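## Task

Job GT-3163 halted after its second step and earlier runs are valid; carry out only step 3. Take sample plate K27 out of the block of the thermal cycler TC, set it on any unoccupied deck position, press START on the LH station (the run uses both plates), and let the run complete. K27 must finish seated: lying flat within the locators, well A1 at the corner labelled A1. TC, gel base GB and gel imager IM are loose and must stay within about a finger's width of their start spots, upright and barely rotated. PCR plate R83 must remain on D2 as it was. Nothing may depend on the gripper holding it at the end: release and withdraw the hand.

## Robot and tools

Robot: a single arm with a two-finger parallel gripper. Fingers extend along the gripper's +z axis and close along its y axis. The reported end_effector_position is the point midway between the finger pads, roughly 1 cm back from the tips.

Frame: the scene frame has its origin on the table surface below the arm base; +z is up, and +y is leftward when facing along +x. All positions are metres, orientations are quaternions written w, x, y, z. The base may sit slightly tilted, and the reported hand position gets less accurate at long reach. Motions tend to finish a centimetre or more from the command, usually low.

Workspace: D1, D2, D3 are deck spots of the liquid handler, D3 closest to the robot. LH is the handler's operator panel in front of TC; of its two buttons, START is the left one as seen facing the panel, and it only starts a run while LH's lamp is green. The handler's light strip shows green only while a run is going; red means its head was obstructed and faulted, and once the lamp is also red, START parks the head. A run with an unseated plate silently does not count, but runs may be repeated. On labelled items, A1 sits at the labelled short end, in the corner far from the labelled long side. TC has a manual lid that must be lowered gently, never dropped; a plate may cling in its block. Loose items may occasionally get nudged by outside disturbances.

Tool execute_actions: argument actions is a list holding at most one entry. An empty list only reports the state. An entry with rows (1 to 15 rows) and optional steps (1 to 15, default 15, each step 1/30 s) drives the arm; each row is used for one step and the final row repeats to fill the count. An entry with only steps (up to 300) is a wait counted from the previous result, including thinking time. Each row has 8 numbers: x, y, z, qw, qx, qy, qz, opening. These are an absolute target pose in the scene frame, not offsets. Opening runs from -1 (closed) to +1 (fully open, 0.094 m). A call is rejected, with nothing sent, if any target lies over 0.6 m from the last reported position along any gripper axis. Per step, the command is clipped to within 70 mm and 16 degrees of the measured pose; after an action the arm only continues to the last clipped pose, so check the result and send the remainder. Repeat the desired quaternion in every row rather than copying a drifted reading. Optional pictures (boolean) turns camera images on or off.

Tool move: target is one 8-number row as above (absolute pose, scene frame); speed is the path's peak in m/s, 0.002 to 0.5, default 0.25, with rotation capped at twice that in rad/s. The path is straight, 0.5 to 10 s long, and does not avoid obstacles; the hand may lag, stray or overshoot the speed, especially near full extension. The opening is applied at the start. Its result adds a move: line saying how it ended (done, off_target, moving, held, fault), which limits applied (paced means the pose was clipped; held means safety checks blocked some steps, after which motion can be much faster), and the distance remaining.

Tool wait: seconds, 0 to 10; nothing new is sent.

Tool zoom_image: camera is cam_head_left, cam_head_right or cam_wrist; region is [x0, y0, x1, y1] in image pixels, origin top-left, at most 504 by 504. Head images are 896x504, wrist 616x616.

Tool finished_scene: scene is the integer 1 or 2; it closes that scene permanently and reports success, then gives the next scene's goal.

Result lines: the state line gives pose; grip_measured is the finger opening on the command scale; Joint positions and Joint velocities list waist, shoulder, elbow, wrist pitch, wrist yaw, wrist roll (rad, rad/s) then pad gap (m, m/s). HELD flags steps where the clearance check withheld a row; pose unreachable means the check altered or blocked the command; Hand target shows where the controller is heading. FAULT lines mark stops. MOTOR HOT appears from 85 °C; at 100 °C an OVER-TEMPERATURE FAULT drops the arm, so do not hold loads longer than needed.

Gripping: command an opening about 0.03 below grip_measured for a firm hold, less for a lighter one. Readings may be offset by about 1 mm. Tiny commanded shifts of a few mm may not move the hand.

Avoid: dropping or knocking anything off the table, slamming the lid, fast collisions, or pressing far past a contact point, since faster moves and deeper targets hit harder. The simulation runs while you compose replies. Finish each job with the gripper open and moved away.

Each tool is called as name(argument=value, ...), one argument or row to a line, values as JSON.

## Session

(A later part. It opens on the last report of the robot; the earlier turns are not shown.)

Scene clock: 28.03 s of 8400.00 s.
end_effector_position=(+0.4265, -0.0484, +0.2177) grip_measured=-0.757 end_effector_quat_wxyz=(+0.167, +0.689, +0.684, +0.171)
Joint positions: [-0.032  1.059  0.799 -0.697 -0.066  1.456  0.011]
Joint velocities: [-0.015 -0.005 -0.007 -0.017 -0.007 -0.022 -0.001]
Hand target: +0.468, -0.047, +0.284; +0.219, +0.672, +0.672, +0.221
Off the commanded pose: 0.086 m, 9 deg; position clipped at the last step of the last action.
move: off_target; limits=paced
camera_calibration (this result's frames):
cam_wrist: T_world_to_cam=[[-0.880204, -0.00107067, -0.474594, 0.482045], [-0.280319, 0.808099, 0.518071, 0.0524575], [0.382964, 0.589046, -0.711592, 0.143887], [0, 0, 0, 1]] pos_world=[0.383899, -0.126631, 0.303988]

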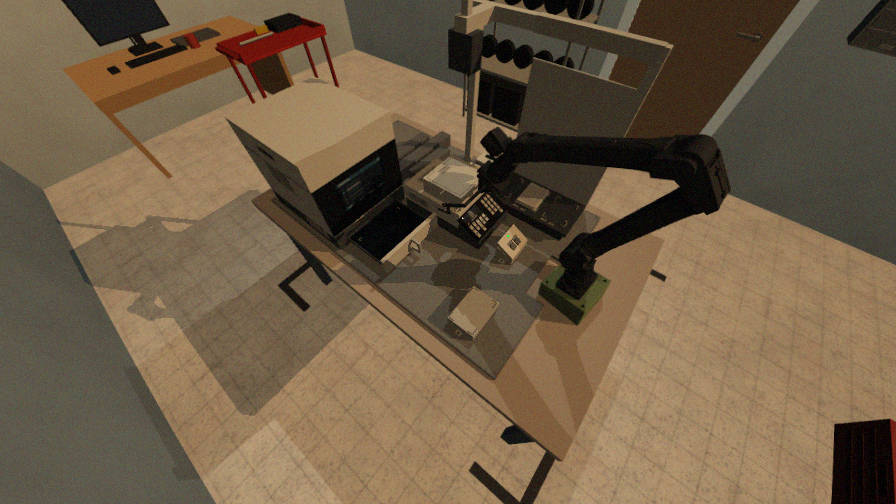

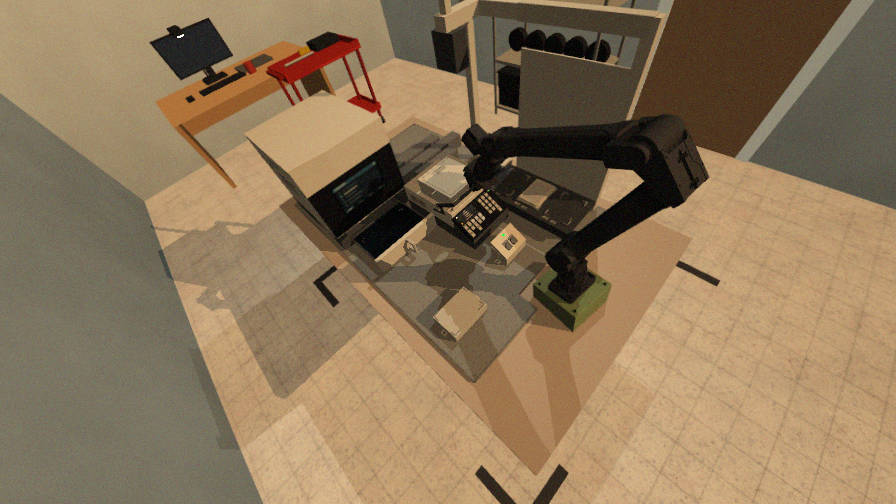

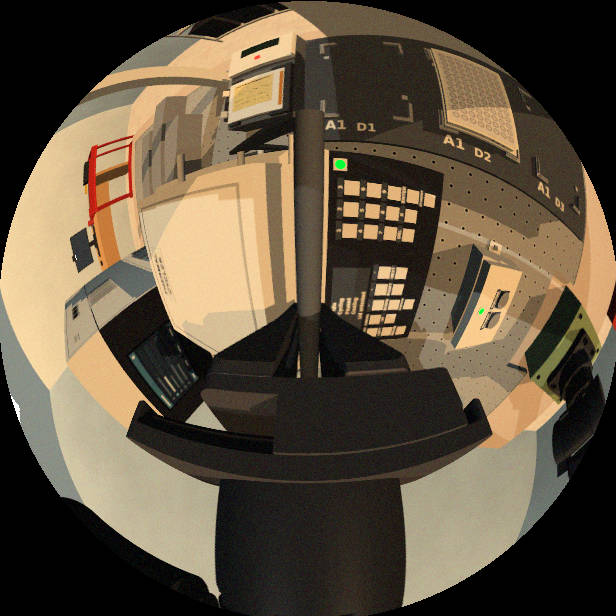

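move(
  target=[0.465,-0.047,0.29,0.17,0.686,0.686,0.17,-0.76],
  speed=0.08,
)

move(
  target=[0.495,-0.047,0.30,0.14,0.693,0.693,0.14,-0.76],
  speed=0.08,
)

Scene clock: 30.43 s of 8400.00 s.
end_effector_position=(+0.4498, -0.0483, +0.2519) grip_measured=-0.749 end_effector_quat_wxyz=(+0.148, +0.693, +0.689, +0.152)
Joint positions: [-0.018  1.118  0.959 -0.852 -0.052  1.462  0.012]
Joint velocities: [-0.005 -0.005 -0.022  0.007 -0.007  0.11  -0.001]
Hand target: +0.463, -0.047, +0.290; +0.170, +0.686, +0.686, +0.171
Off the commanded pose: 0.041 m, 3 deg.
move: off_target
camera_calibration (this result's frames):
cam_wrist: T_world_to_cam=[[-0.905156, -0.00345514, -0.425066, 0.517399], [-0.25301, 0.807926, 0.532204, 0.0254134], [0.341583, 0.589274, -0.732173, 0.183035], [0, 0, 0, 1]] pos_world=[0.412235, -0.126602, 0.340417]

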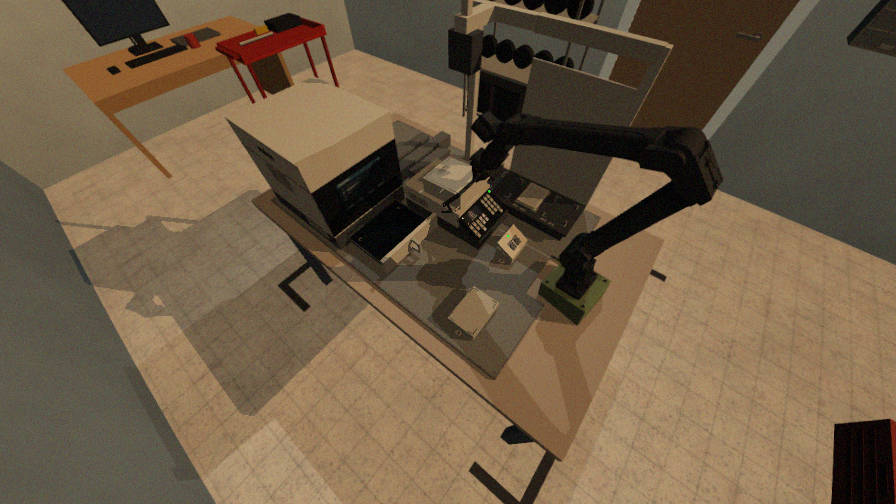

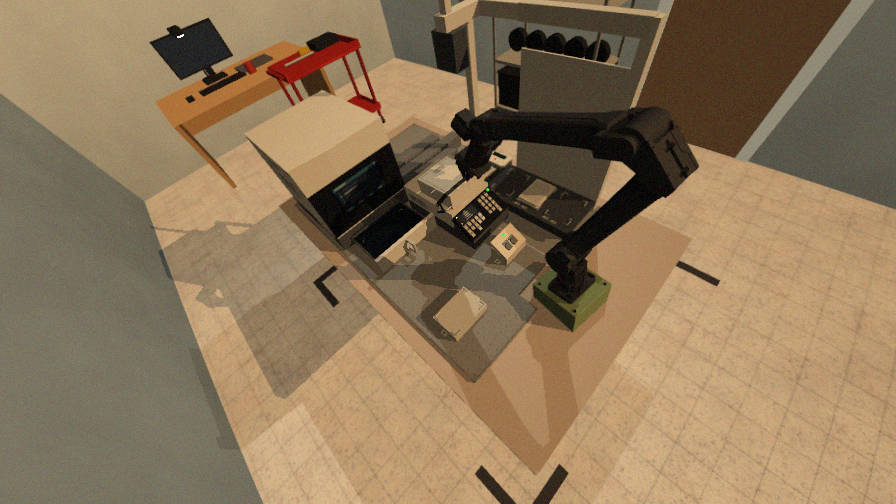

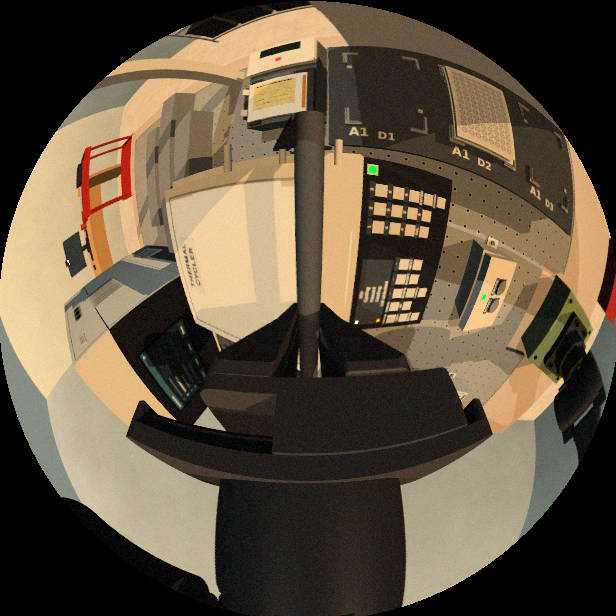

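Scene clock: 31.53 s of 8400.00 s.
end_effector_position=(+0.4706, -0.0482, +0.2704) grip_measured=-0.749 end_effector_quat_wxyz=(+0.117, +0.699, +0.695, +0.121)
Joint positions: [-0.006  1.208  1.112 -1.004 -0.036  1.469  0.012]
Joint velocities: [-0.005 -0.015  0.012 -0.007 -0.037 -0.022 -0.001]
Hand target: +0.492, -0.047, +0.300; +0.140, +0.693, +0.693, +0.140
Off the commanded pose: 0.038 m, 4 deg.
move: off_target
camera_calibration (this result's frames):
cam_wrist: T_world_to_cam=[[-0.939391, -0.00326867, -0.342833, 0.537964], [-0.204425, 0.808099, 0.552436, -0.00758827], [0.275238, 0.589037, -0.759789, 0.2281], [0, 0, 0, 1]] pos_world=[0.441025, -0.126469, 0.361932]

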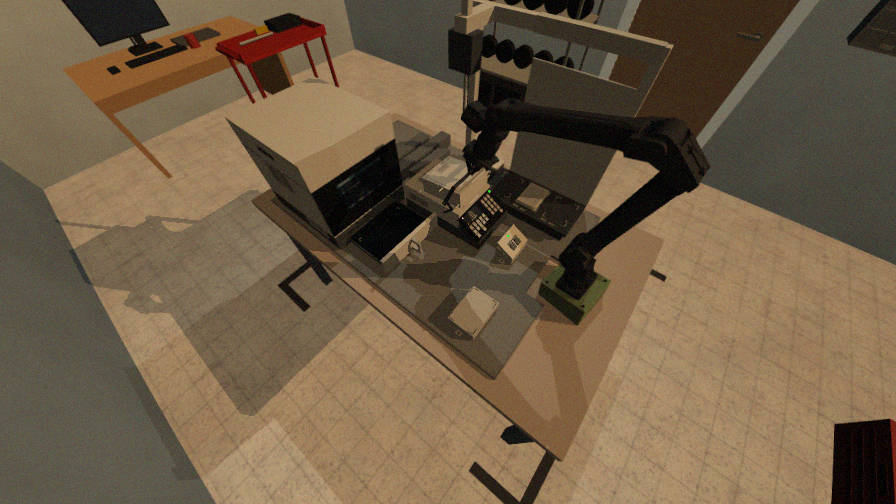

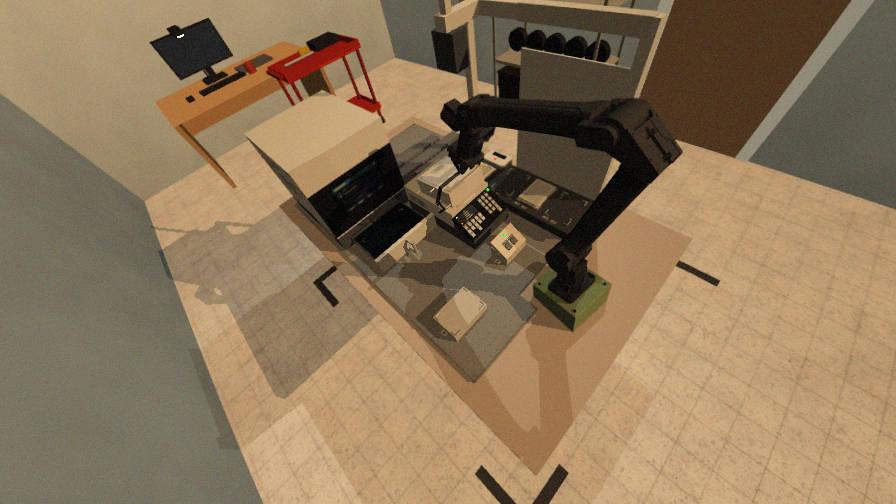

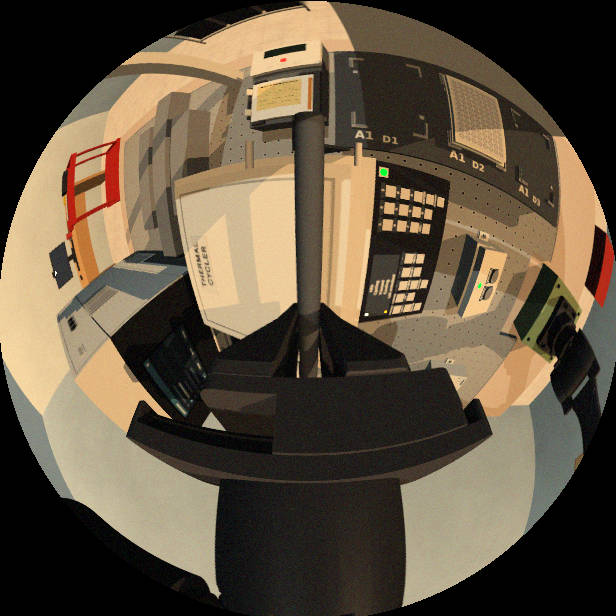

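move(
  target=[0.515,-0.047,0.365,0.13,0.695,0.695,0.13,-0.79],
  speed=0.06,
)

move(
  target=[0.57,-0.047,0.41,0.11,0.698,0.698,0.11,-0.79],
  speed=0.06,
)

zoom_image(
  camera="cam_head_left",
  region=[370, 70, 550, 250],
)

Scene clock: 35.40 s of 8400.00 s.
end_effector_position=(+0.4779, -0.0481, +0.2775) grip_measured=-0.757 end_effector_quat_wxyz=(+0.075, +0.705, +0.701, +0.084)
Joint positions: [-0.001  1.287  1.23  -1.154 -0.03   1.472  0.011]
Joint velocities: [ 0.005  0.005 -0.002 -0.017  0.007 -0.037  0.   ]
Hand target: +0.502, -0.047, +0.348; +0.130, +0.695, +0.695, +0.131
Off the commanded pose: 0.095 m, 8 deg; position clipped at the last step of the last action.
move: off_target; limits=paced
camera_calibration (this result's frames):
cam_wrist: T_world_to_cam=[[-0.971653, -0.00229078, -0.236399, 0.533256], [-0.142498, 0.803563, 0.577911, -0.0470168], [0.188638, 0.595215, -0.781111, 0.278998], [0, 0, 0, 1]] pos_world=[0.458811, -0.127061, 0.371162]

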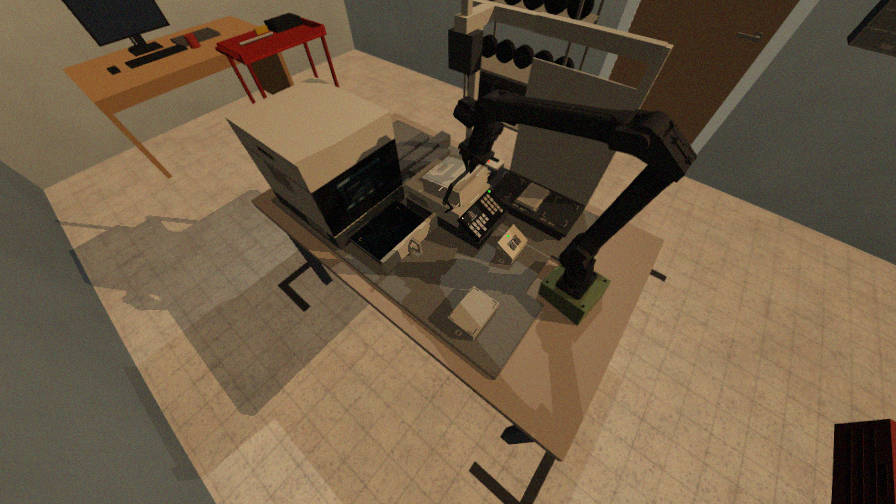

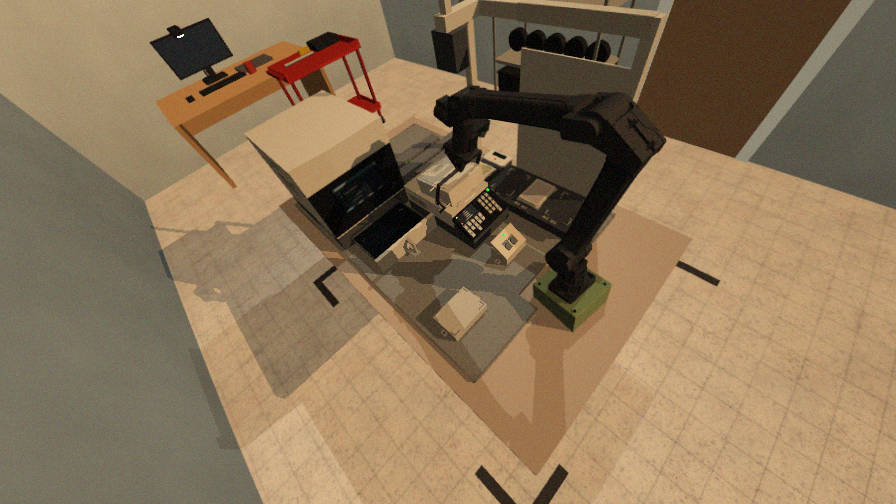

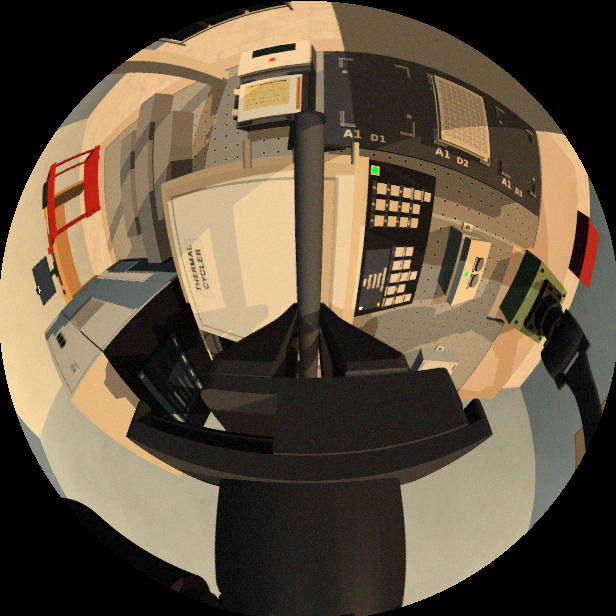

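Scene clock: 38.33 s of 8400.00 s.
end_effector_position=(+0.4931, -0.0481, +0.2882) grip_measured=-0.757 end_effector_quat_wxyz=(+0.037, +0.708, +0.703, +0.048)
Joint positions: [ 0.006  1.385  1.376 -1.307 -0.02   1.478  0.011]
Joint velocities: [-0.024  0.005 -0.002 -0.007  0.051  0.007 -0.   ]
Hand target: +0.531, -0.048, +0.356; +0.110, +0.698, +0.698, +0.111
Off the commanded pose: 0.144 m, 11 deg; position clipped at the last step of the last action.
move: off_target; limits=paced
camera_calibration (this result's frames):
cam_wrist: T_world_to_cam=[[-0.991113, -0.00185125, -0.133013, 0.53038], [-0.0810202, 0.801453, 0.592545, -0.0856989], [0.105507, 0.598055, -0.79448, 0.329482], [0, 0, 0, 1]] pos_world=[0.483961, -0.127383, 0.383095]

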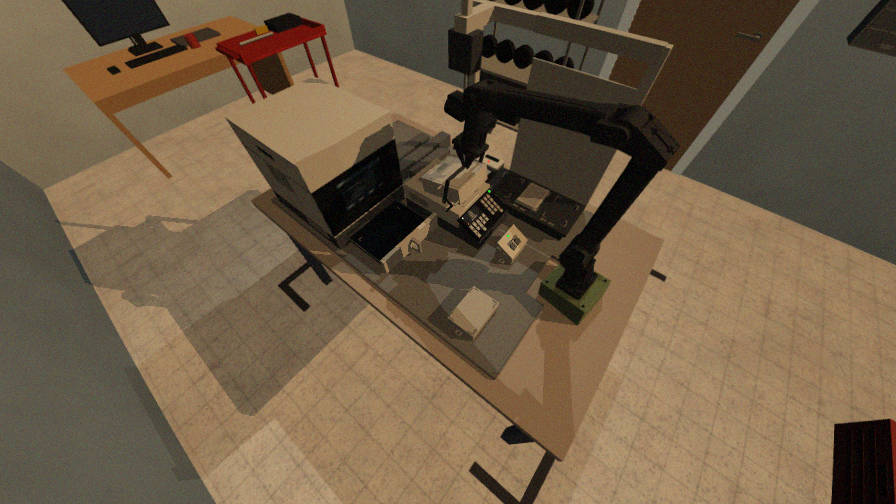

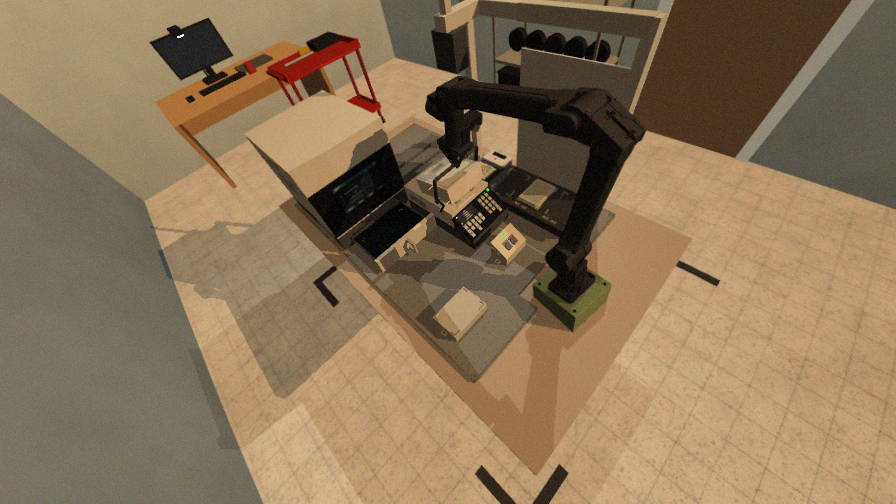

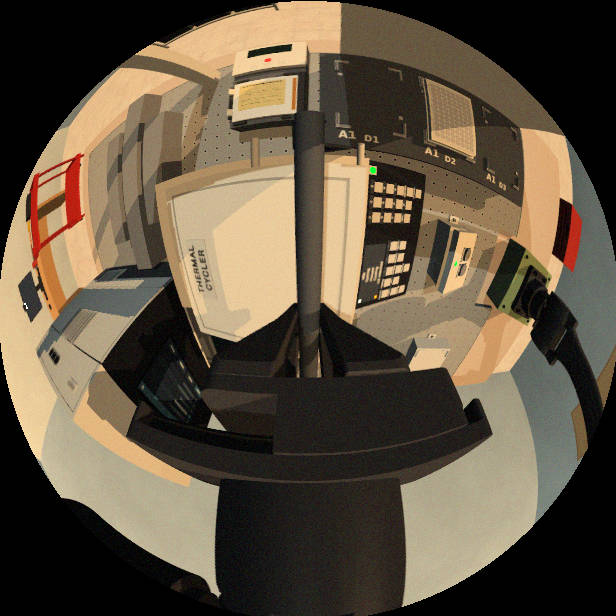

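Region (370, 70, 550, 250) of cam_head_left's 896x504 image, scaled by 2.800, with more detail than that image has.

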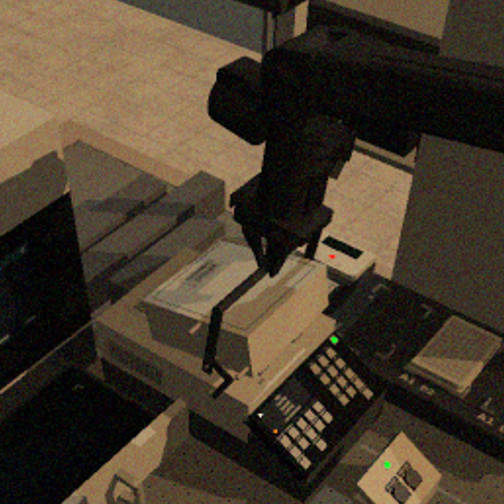

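execute_actions(
  actions=[
    {"rows":[[0.55,-0.047,0.40,0.03,0.706,0.706,0.03,-0.79]]},
  ],
  pictures=false,
)

execute_actions(
  actions=[
    {"rows":[[0.57,-0.047,0.42,0,0.707,0.707,0,-0.79]]},
  ],
)

Scene clock: 40.03 s of 8400.00 s.
end_effector_position=(+0.5150, -0.0479, +0.3166) grip_measured=-0.757 end_effector_quat_wxyz=(-0.021, +0.709, +0.705, -0.013)
Joint positions: [ 0.019  1.542  1.643 -1.585  0.001  1.489  0.011]
Joint velocities: [-0.015  0.044  0.305 -0.217 -0.022  0.007 -0.   ]
Hand target: +0.536, -0.047, +0.380; +0.031, +0.706, +0.706, +0.031
Off the commanded pose: 0.090 m, 8 deg; position clipped at the last step of the last action.
Steps of this call (steps 1 to 36: nothing new was sent; steps 37 to 51: all 15 steps of this action). Readings (end_effector_position):
37: (+0.4920, -0.0485, +0.2885)
38: (+0.4922, -0.0481, +0.2874)
40: (+0.4986, -0.0480, +0.2906)
44: (+0.5079, -0.0481, +0.2992)
51: the state above

Scene clock: 40.53 s of 8400.00 s.
end_effector_position=(+0.5510, -0.0478, +0.3662) grip_measured=-0.757 end_effector_quat_wxyz=(-0.005, +0.709, +0.705, -0.003)
Joint positions: [ 0.029  1.622  1.88  -1.703  0.008  1.498  0.011]
Joint velocities: [ 0.005  0.015  0.139 -0.002  0.007  0.022 -0.   ]
Hand target: +0.563, -0.047, +0.419; +0.043, +0.706, +0.705, +0.038
Off the commanded pose: 0.057 m, 1 deg.
joint sent to its limit — the command would take joint 4 (wrist pitch) past its lower limit, so that joint was sent only as far as its limit.
Steps of this call (steps 1 to 15: all 15 steps of this action). Readings (end_effector_position):
1: (+0.5155, -0.0480, +0.3202)
2: (+0.5178, -0.0479, +0.3250)
4: (+0.5289, -0.0479, +0.3327)
8: (+0.5386, -0.0478, +0.3446)
15: the state above
camera_calibration (this result's frames):
cam_wrist: T_world_to_cam=[[-0.999989, -0.00395403, -0.00231858, 0.55507], [-0.0045615, 0.808738, 0.588151, -0.167593], [-0.000450445, 0.588156, -0.808747, 0.448307], [0, 0, 0, 1]] pos_world=[0.554501, -0.125941, 0.462425]

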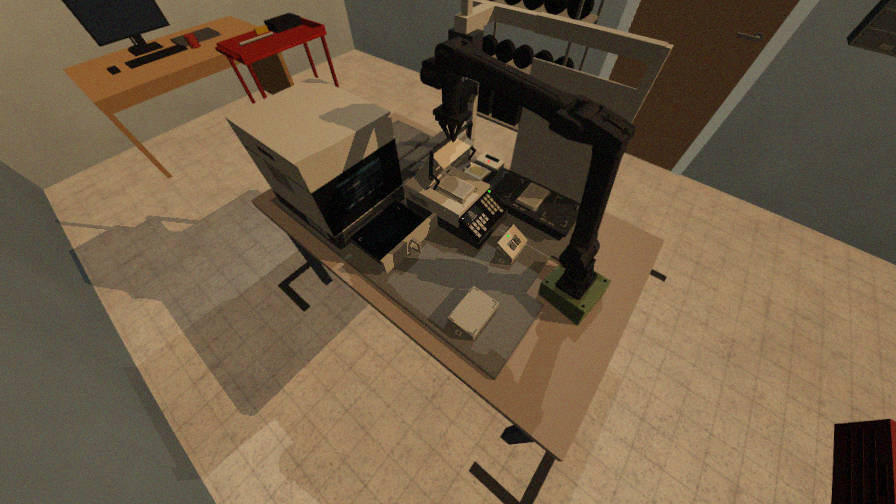

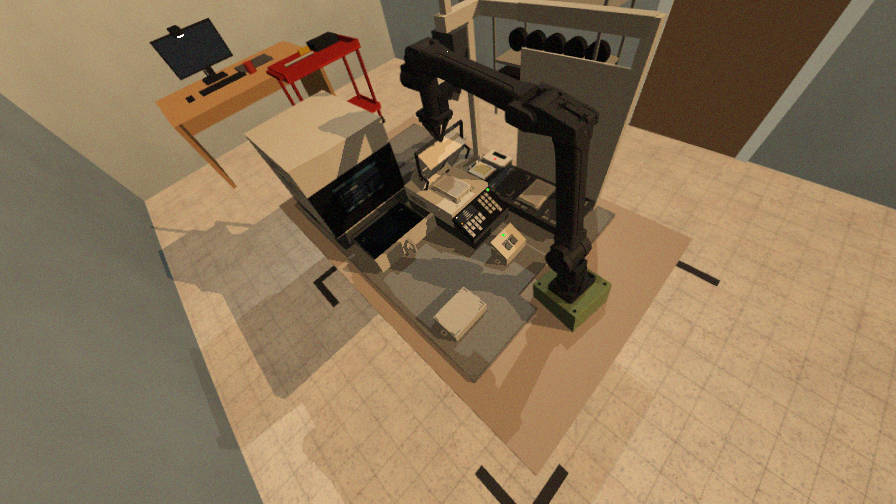

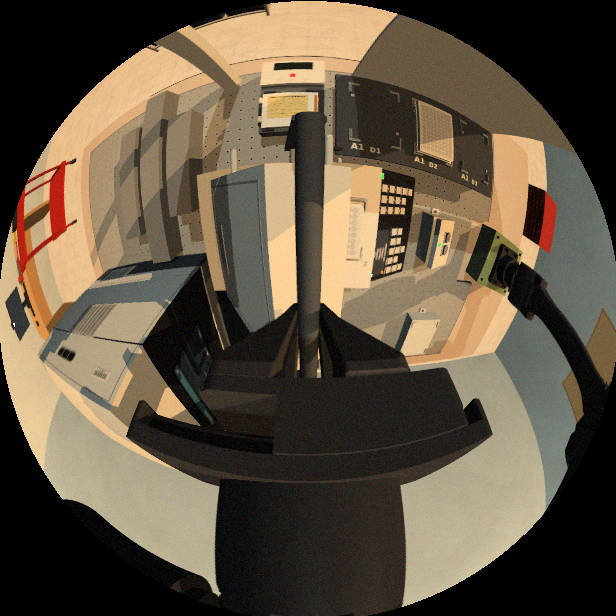

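execute_actions(
  actions=[
    {"rows":[[0.57,-0.047,0.42,0.04,0.706,0.706,0.04,-0.78],[0.575,-0.047,0.42,0.04,0.706,0.706,0.04,-0.78],[0.58,-0.047,0.42,0.04,0.706,0.706,0.04,-0.78],[0.585,-0.047,0.42,0.04,0.706,0.706,0.04,-0.78],[0.59,-0.047,0.42,0.04,0.706,0.706,0.04,-0.78],[0.595,-0.047,0.42,0.04,0.706,0.706,0.04,-0.78],[0.60,-0.047,0.42,0.04,0.706,0.706,0.04,-0.78],[0.605,-0.047,0.42,0.04,0.706,0.706,0.04,-0.78],[0.61,-0.047,0.42,0.04,0.706,0.706,0.04,-0.78]]},
  ],
  pictures=false,
)

move(
  target=[0.655,-0.047,0.405,0.06,0.704,0.704,0.06,-0.765],
  speed=0.05,
)

zoom_image(
  camera="cam_head_left",
  region=[370, 70, 550, 250],
)

Scene clock: 43.53 s of 8400.00 s.
end_effector_position=(+0.5957, -0.0477, +0.3810) grip_measured=-0.757 end_effector_quat_wxyz=(+0.021, +0.708, +0.705, +0.024)
Joint positions: [ 0.033  1.709  2.041 -1.703  0.001  1.502  0.011]
Joint velocities: [-0.015 -0.005  0.002 -0.002  0.007  0.007 -0.   ]
Hand target: +0.606, -0.047, +0.419; +0.055, +0.705, +0.705, +0.054
Off the commanded pose: 0.042 m, 3 deg.
joint sent to its limit — the command would take joint 4 (wrist pitch) past its lower limit, so that joint was sent only as far as its limit.
Steps of this call (steps 1 to 75: nothing new was sent; steps 76 to 90: all 15 steps of this action). Readings (end_effector_position):
76: (+0.5582, -0.0474, +0.3716)
77: (+0.5592, -0.0473, +0.3717)
79: (+0.5644, -0.0475, +0.3732)
83: (+0.5806, -0.0478, +0.3778)
90: the state above

Scene clock: 45.37 s of 8400.00 s.
end_effector_position=(+0.6426, -0.0476, +0.3834) grip_measured=-0.753 end_effector_quat_wxyz=(+0.042, +0.707, +0.705, +0.045)
Joint positions: [ 0.039  1.821  2.211 -1.703 -0.002  1.505  0.012]
Joint velocities: [-0.015  0.005 -0.012  0.007 -0.022 -0.022  0.001]
Hand target: +0.653, -0.048, +0.405; +0.063, +0.704, +0.704, +0.063
Off the commanded pose: 0.025 m, 3 deg.
joint sent to its limit — the command would take joint 4 (wrist pitch) past its lower limit, so that joint was sent only as far as its limit.
move: off_target
camera_calibration (this result's frames):
cam_wrist: T_world_to_cam=[[-0.990852, -0.00627861, -0.134804, 0.691513], [-0.0844979, 0.807732, 0.583464, -0.124357], [0.105222, 0.589517, -0.800873, 0.391226], [0, 0, 0, 1]] pos_world=[0.633513, -0.125845, 0.479099]

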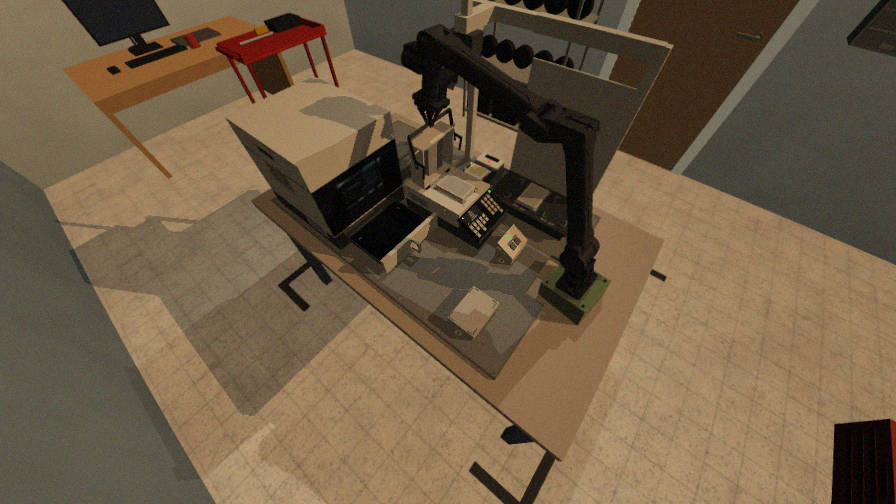

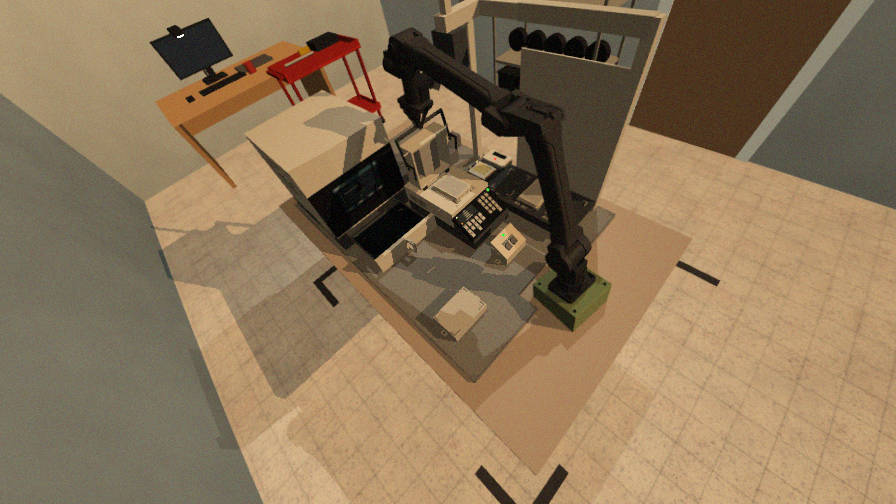

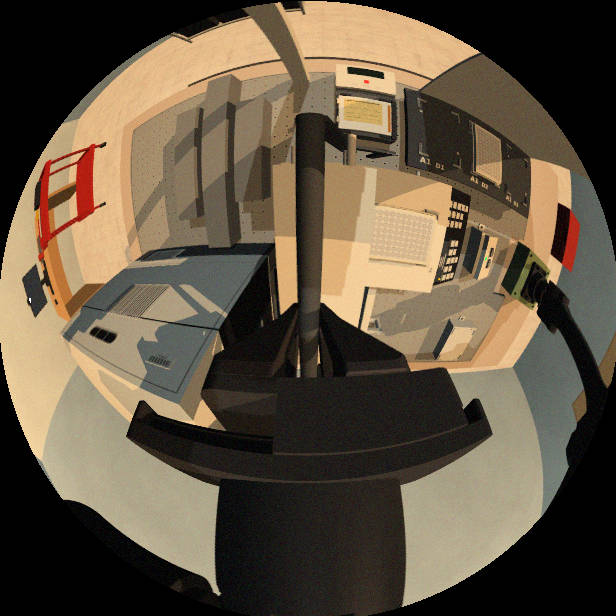

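Region (370, 70, 550, 250) of cam_head_left's 896x504 image, scaled by 2.800, with more detail than that image has.

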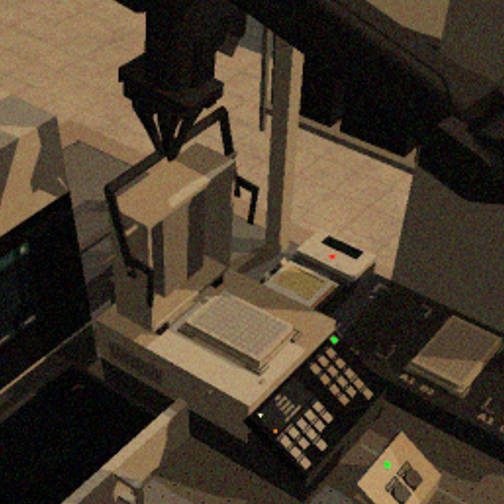

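move(
  target=[0.715,-0.047,0.385,0.09,0.701,0.701,0.09,-0.76],
  speed=0.05,
)

zoom_image(
  camera="cam_head_left",
  region=[370, 70, 550, 250],
)

Scene clock: 48.50 s of 8400.00 s.
end_effector_position=(+0.6863, -0.0477, +0.3686) grip_measured=-0.750 end_effector_quat_wxyz=(+0.053, +0.706, +0.704, +0.059)
Joint positions: [ 0.042  1.942  2.363 -1.698 -0.006  1.508  0.012]
Joint velocities: [-0.005  0.005 -0.017  0.002 -0.051 -0.125 -0.   ]
Hand target: +0.711, -0.048, +0.385; +0.090, +0.702, +0.701, +0.091
Off the commanded pose: 0.033 m, 6 deg.
move: off_target
camera_calibration (this result's frames):
cam_wrist: T_world_to_cam=[[-0.985339, -0.00604905, -0.170499, 0.742156], [-0.105678, 0.806203, 0.582124, -0.097025], [0.133936, 0.591608, -0.795023, 0.353157], [0, 0, 0, 1]] pos_world=[0.673722, -0.126219, 0.463785]

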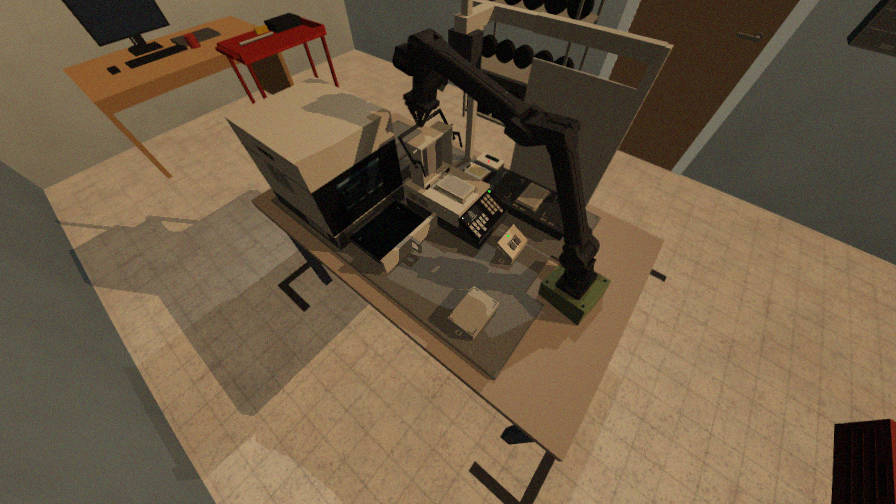

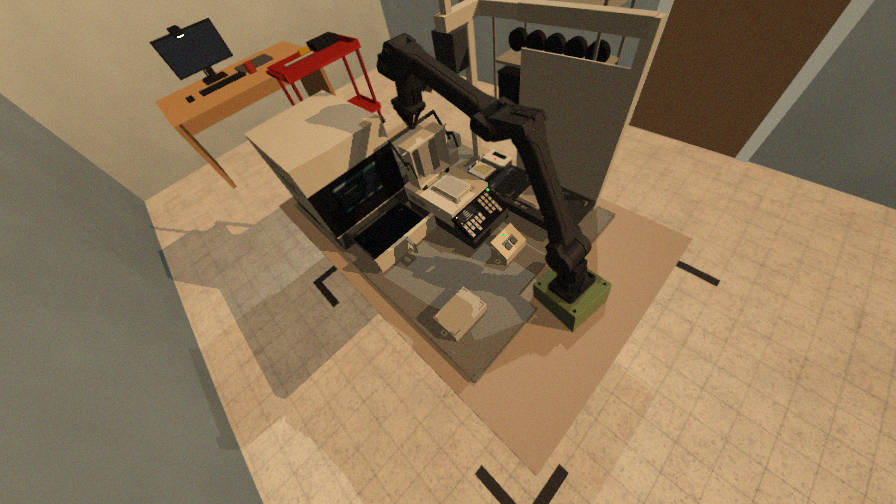

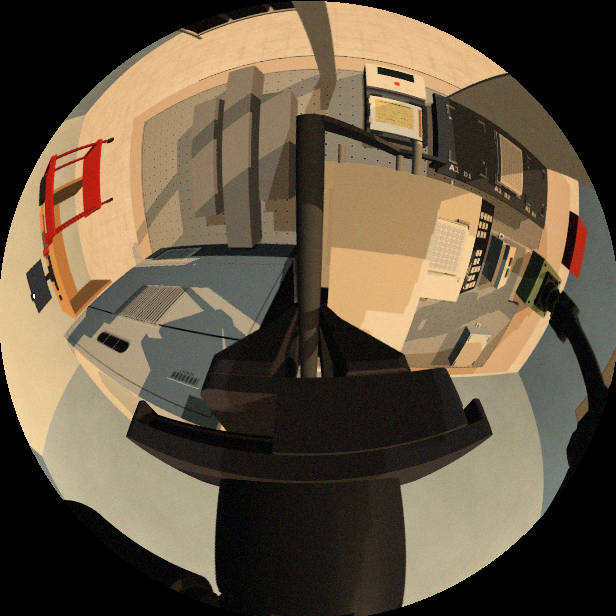

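Region (370, 70, 550, 250) of cam_head_left's 896x504 image, scaled by 2.800, with more detail than that image has.

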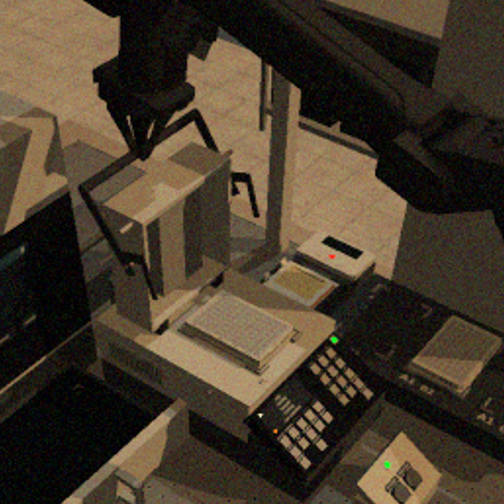

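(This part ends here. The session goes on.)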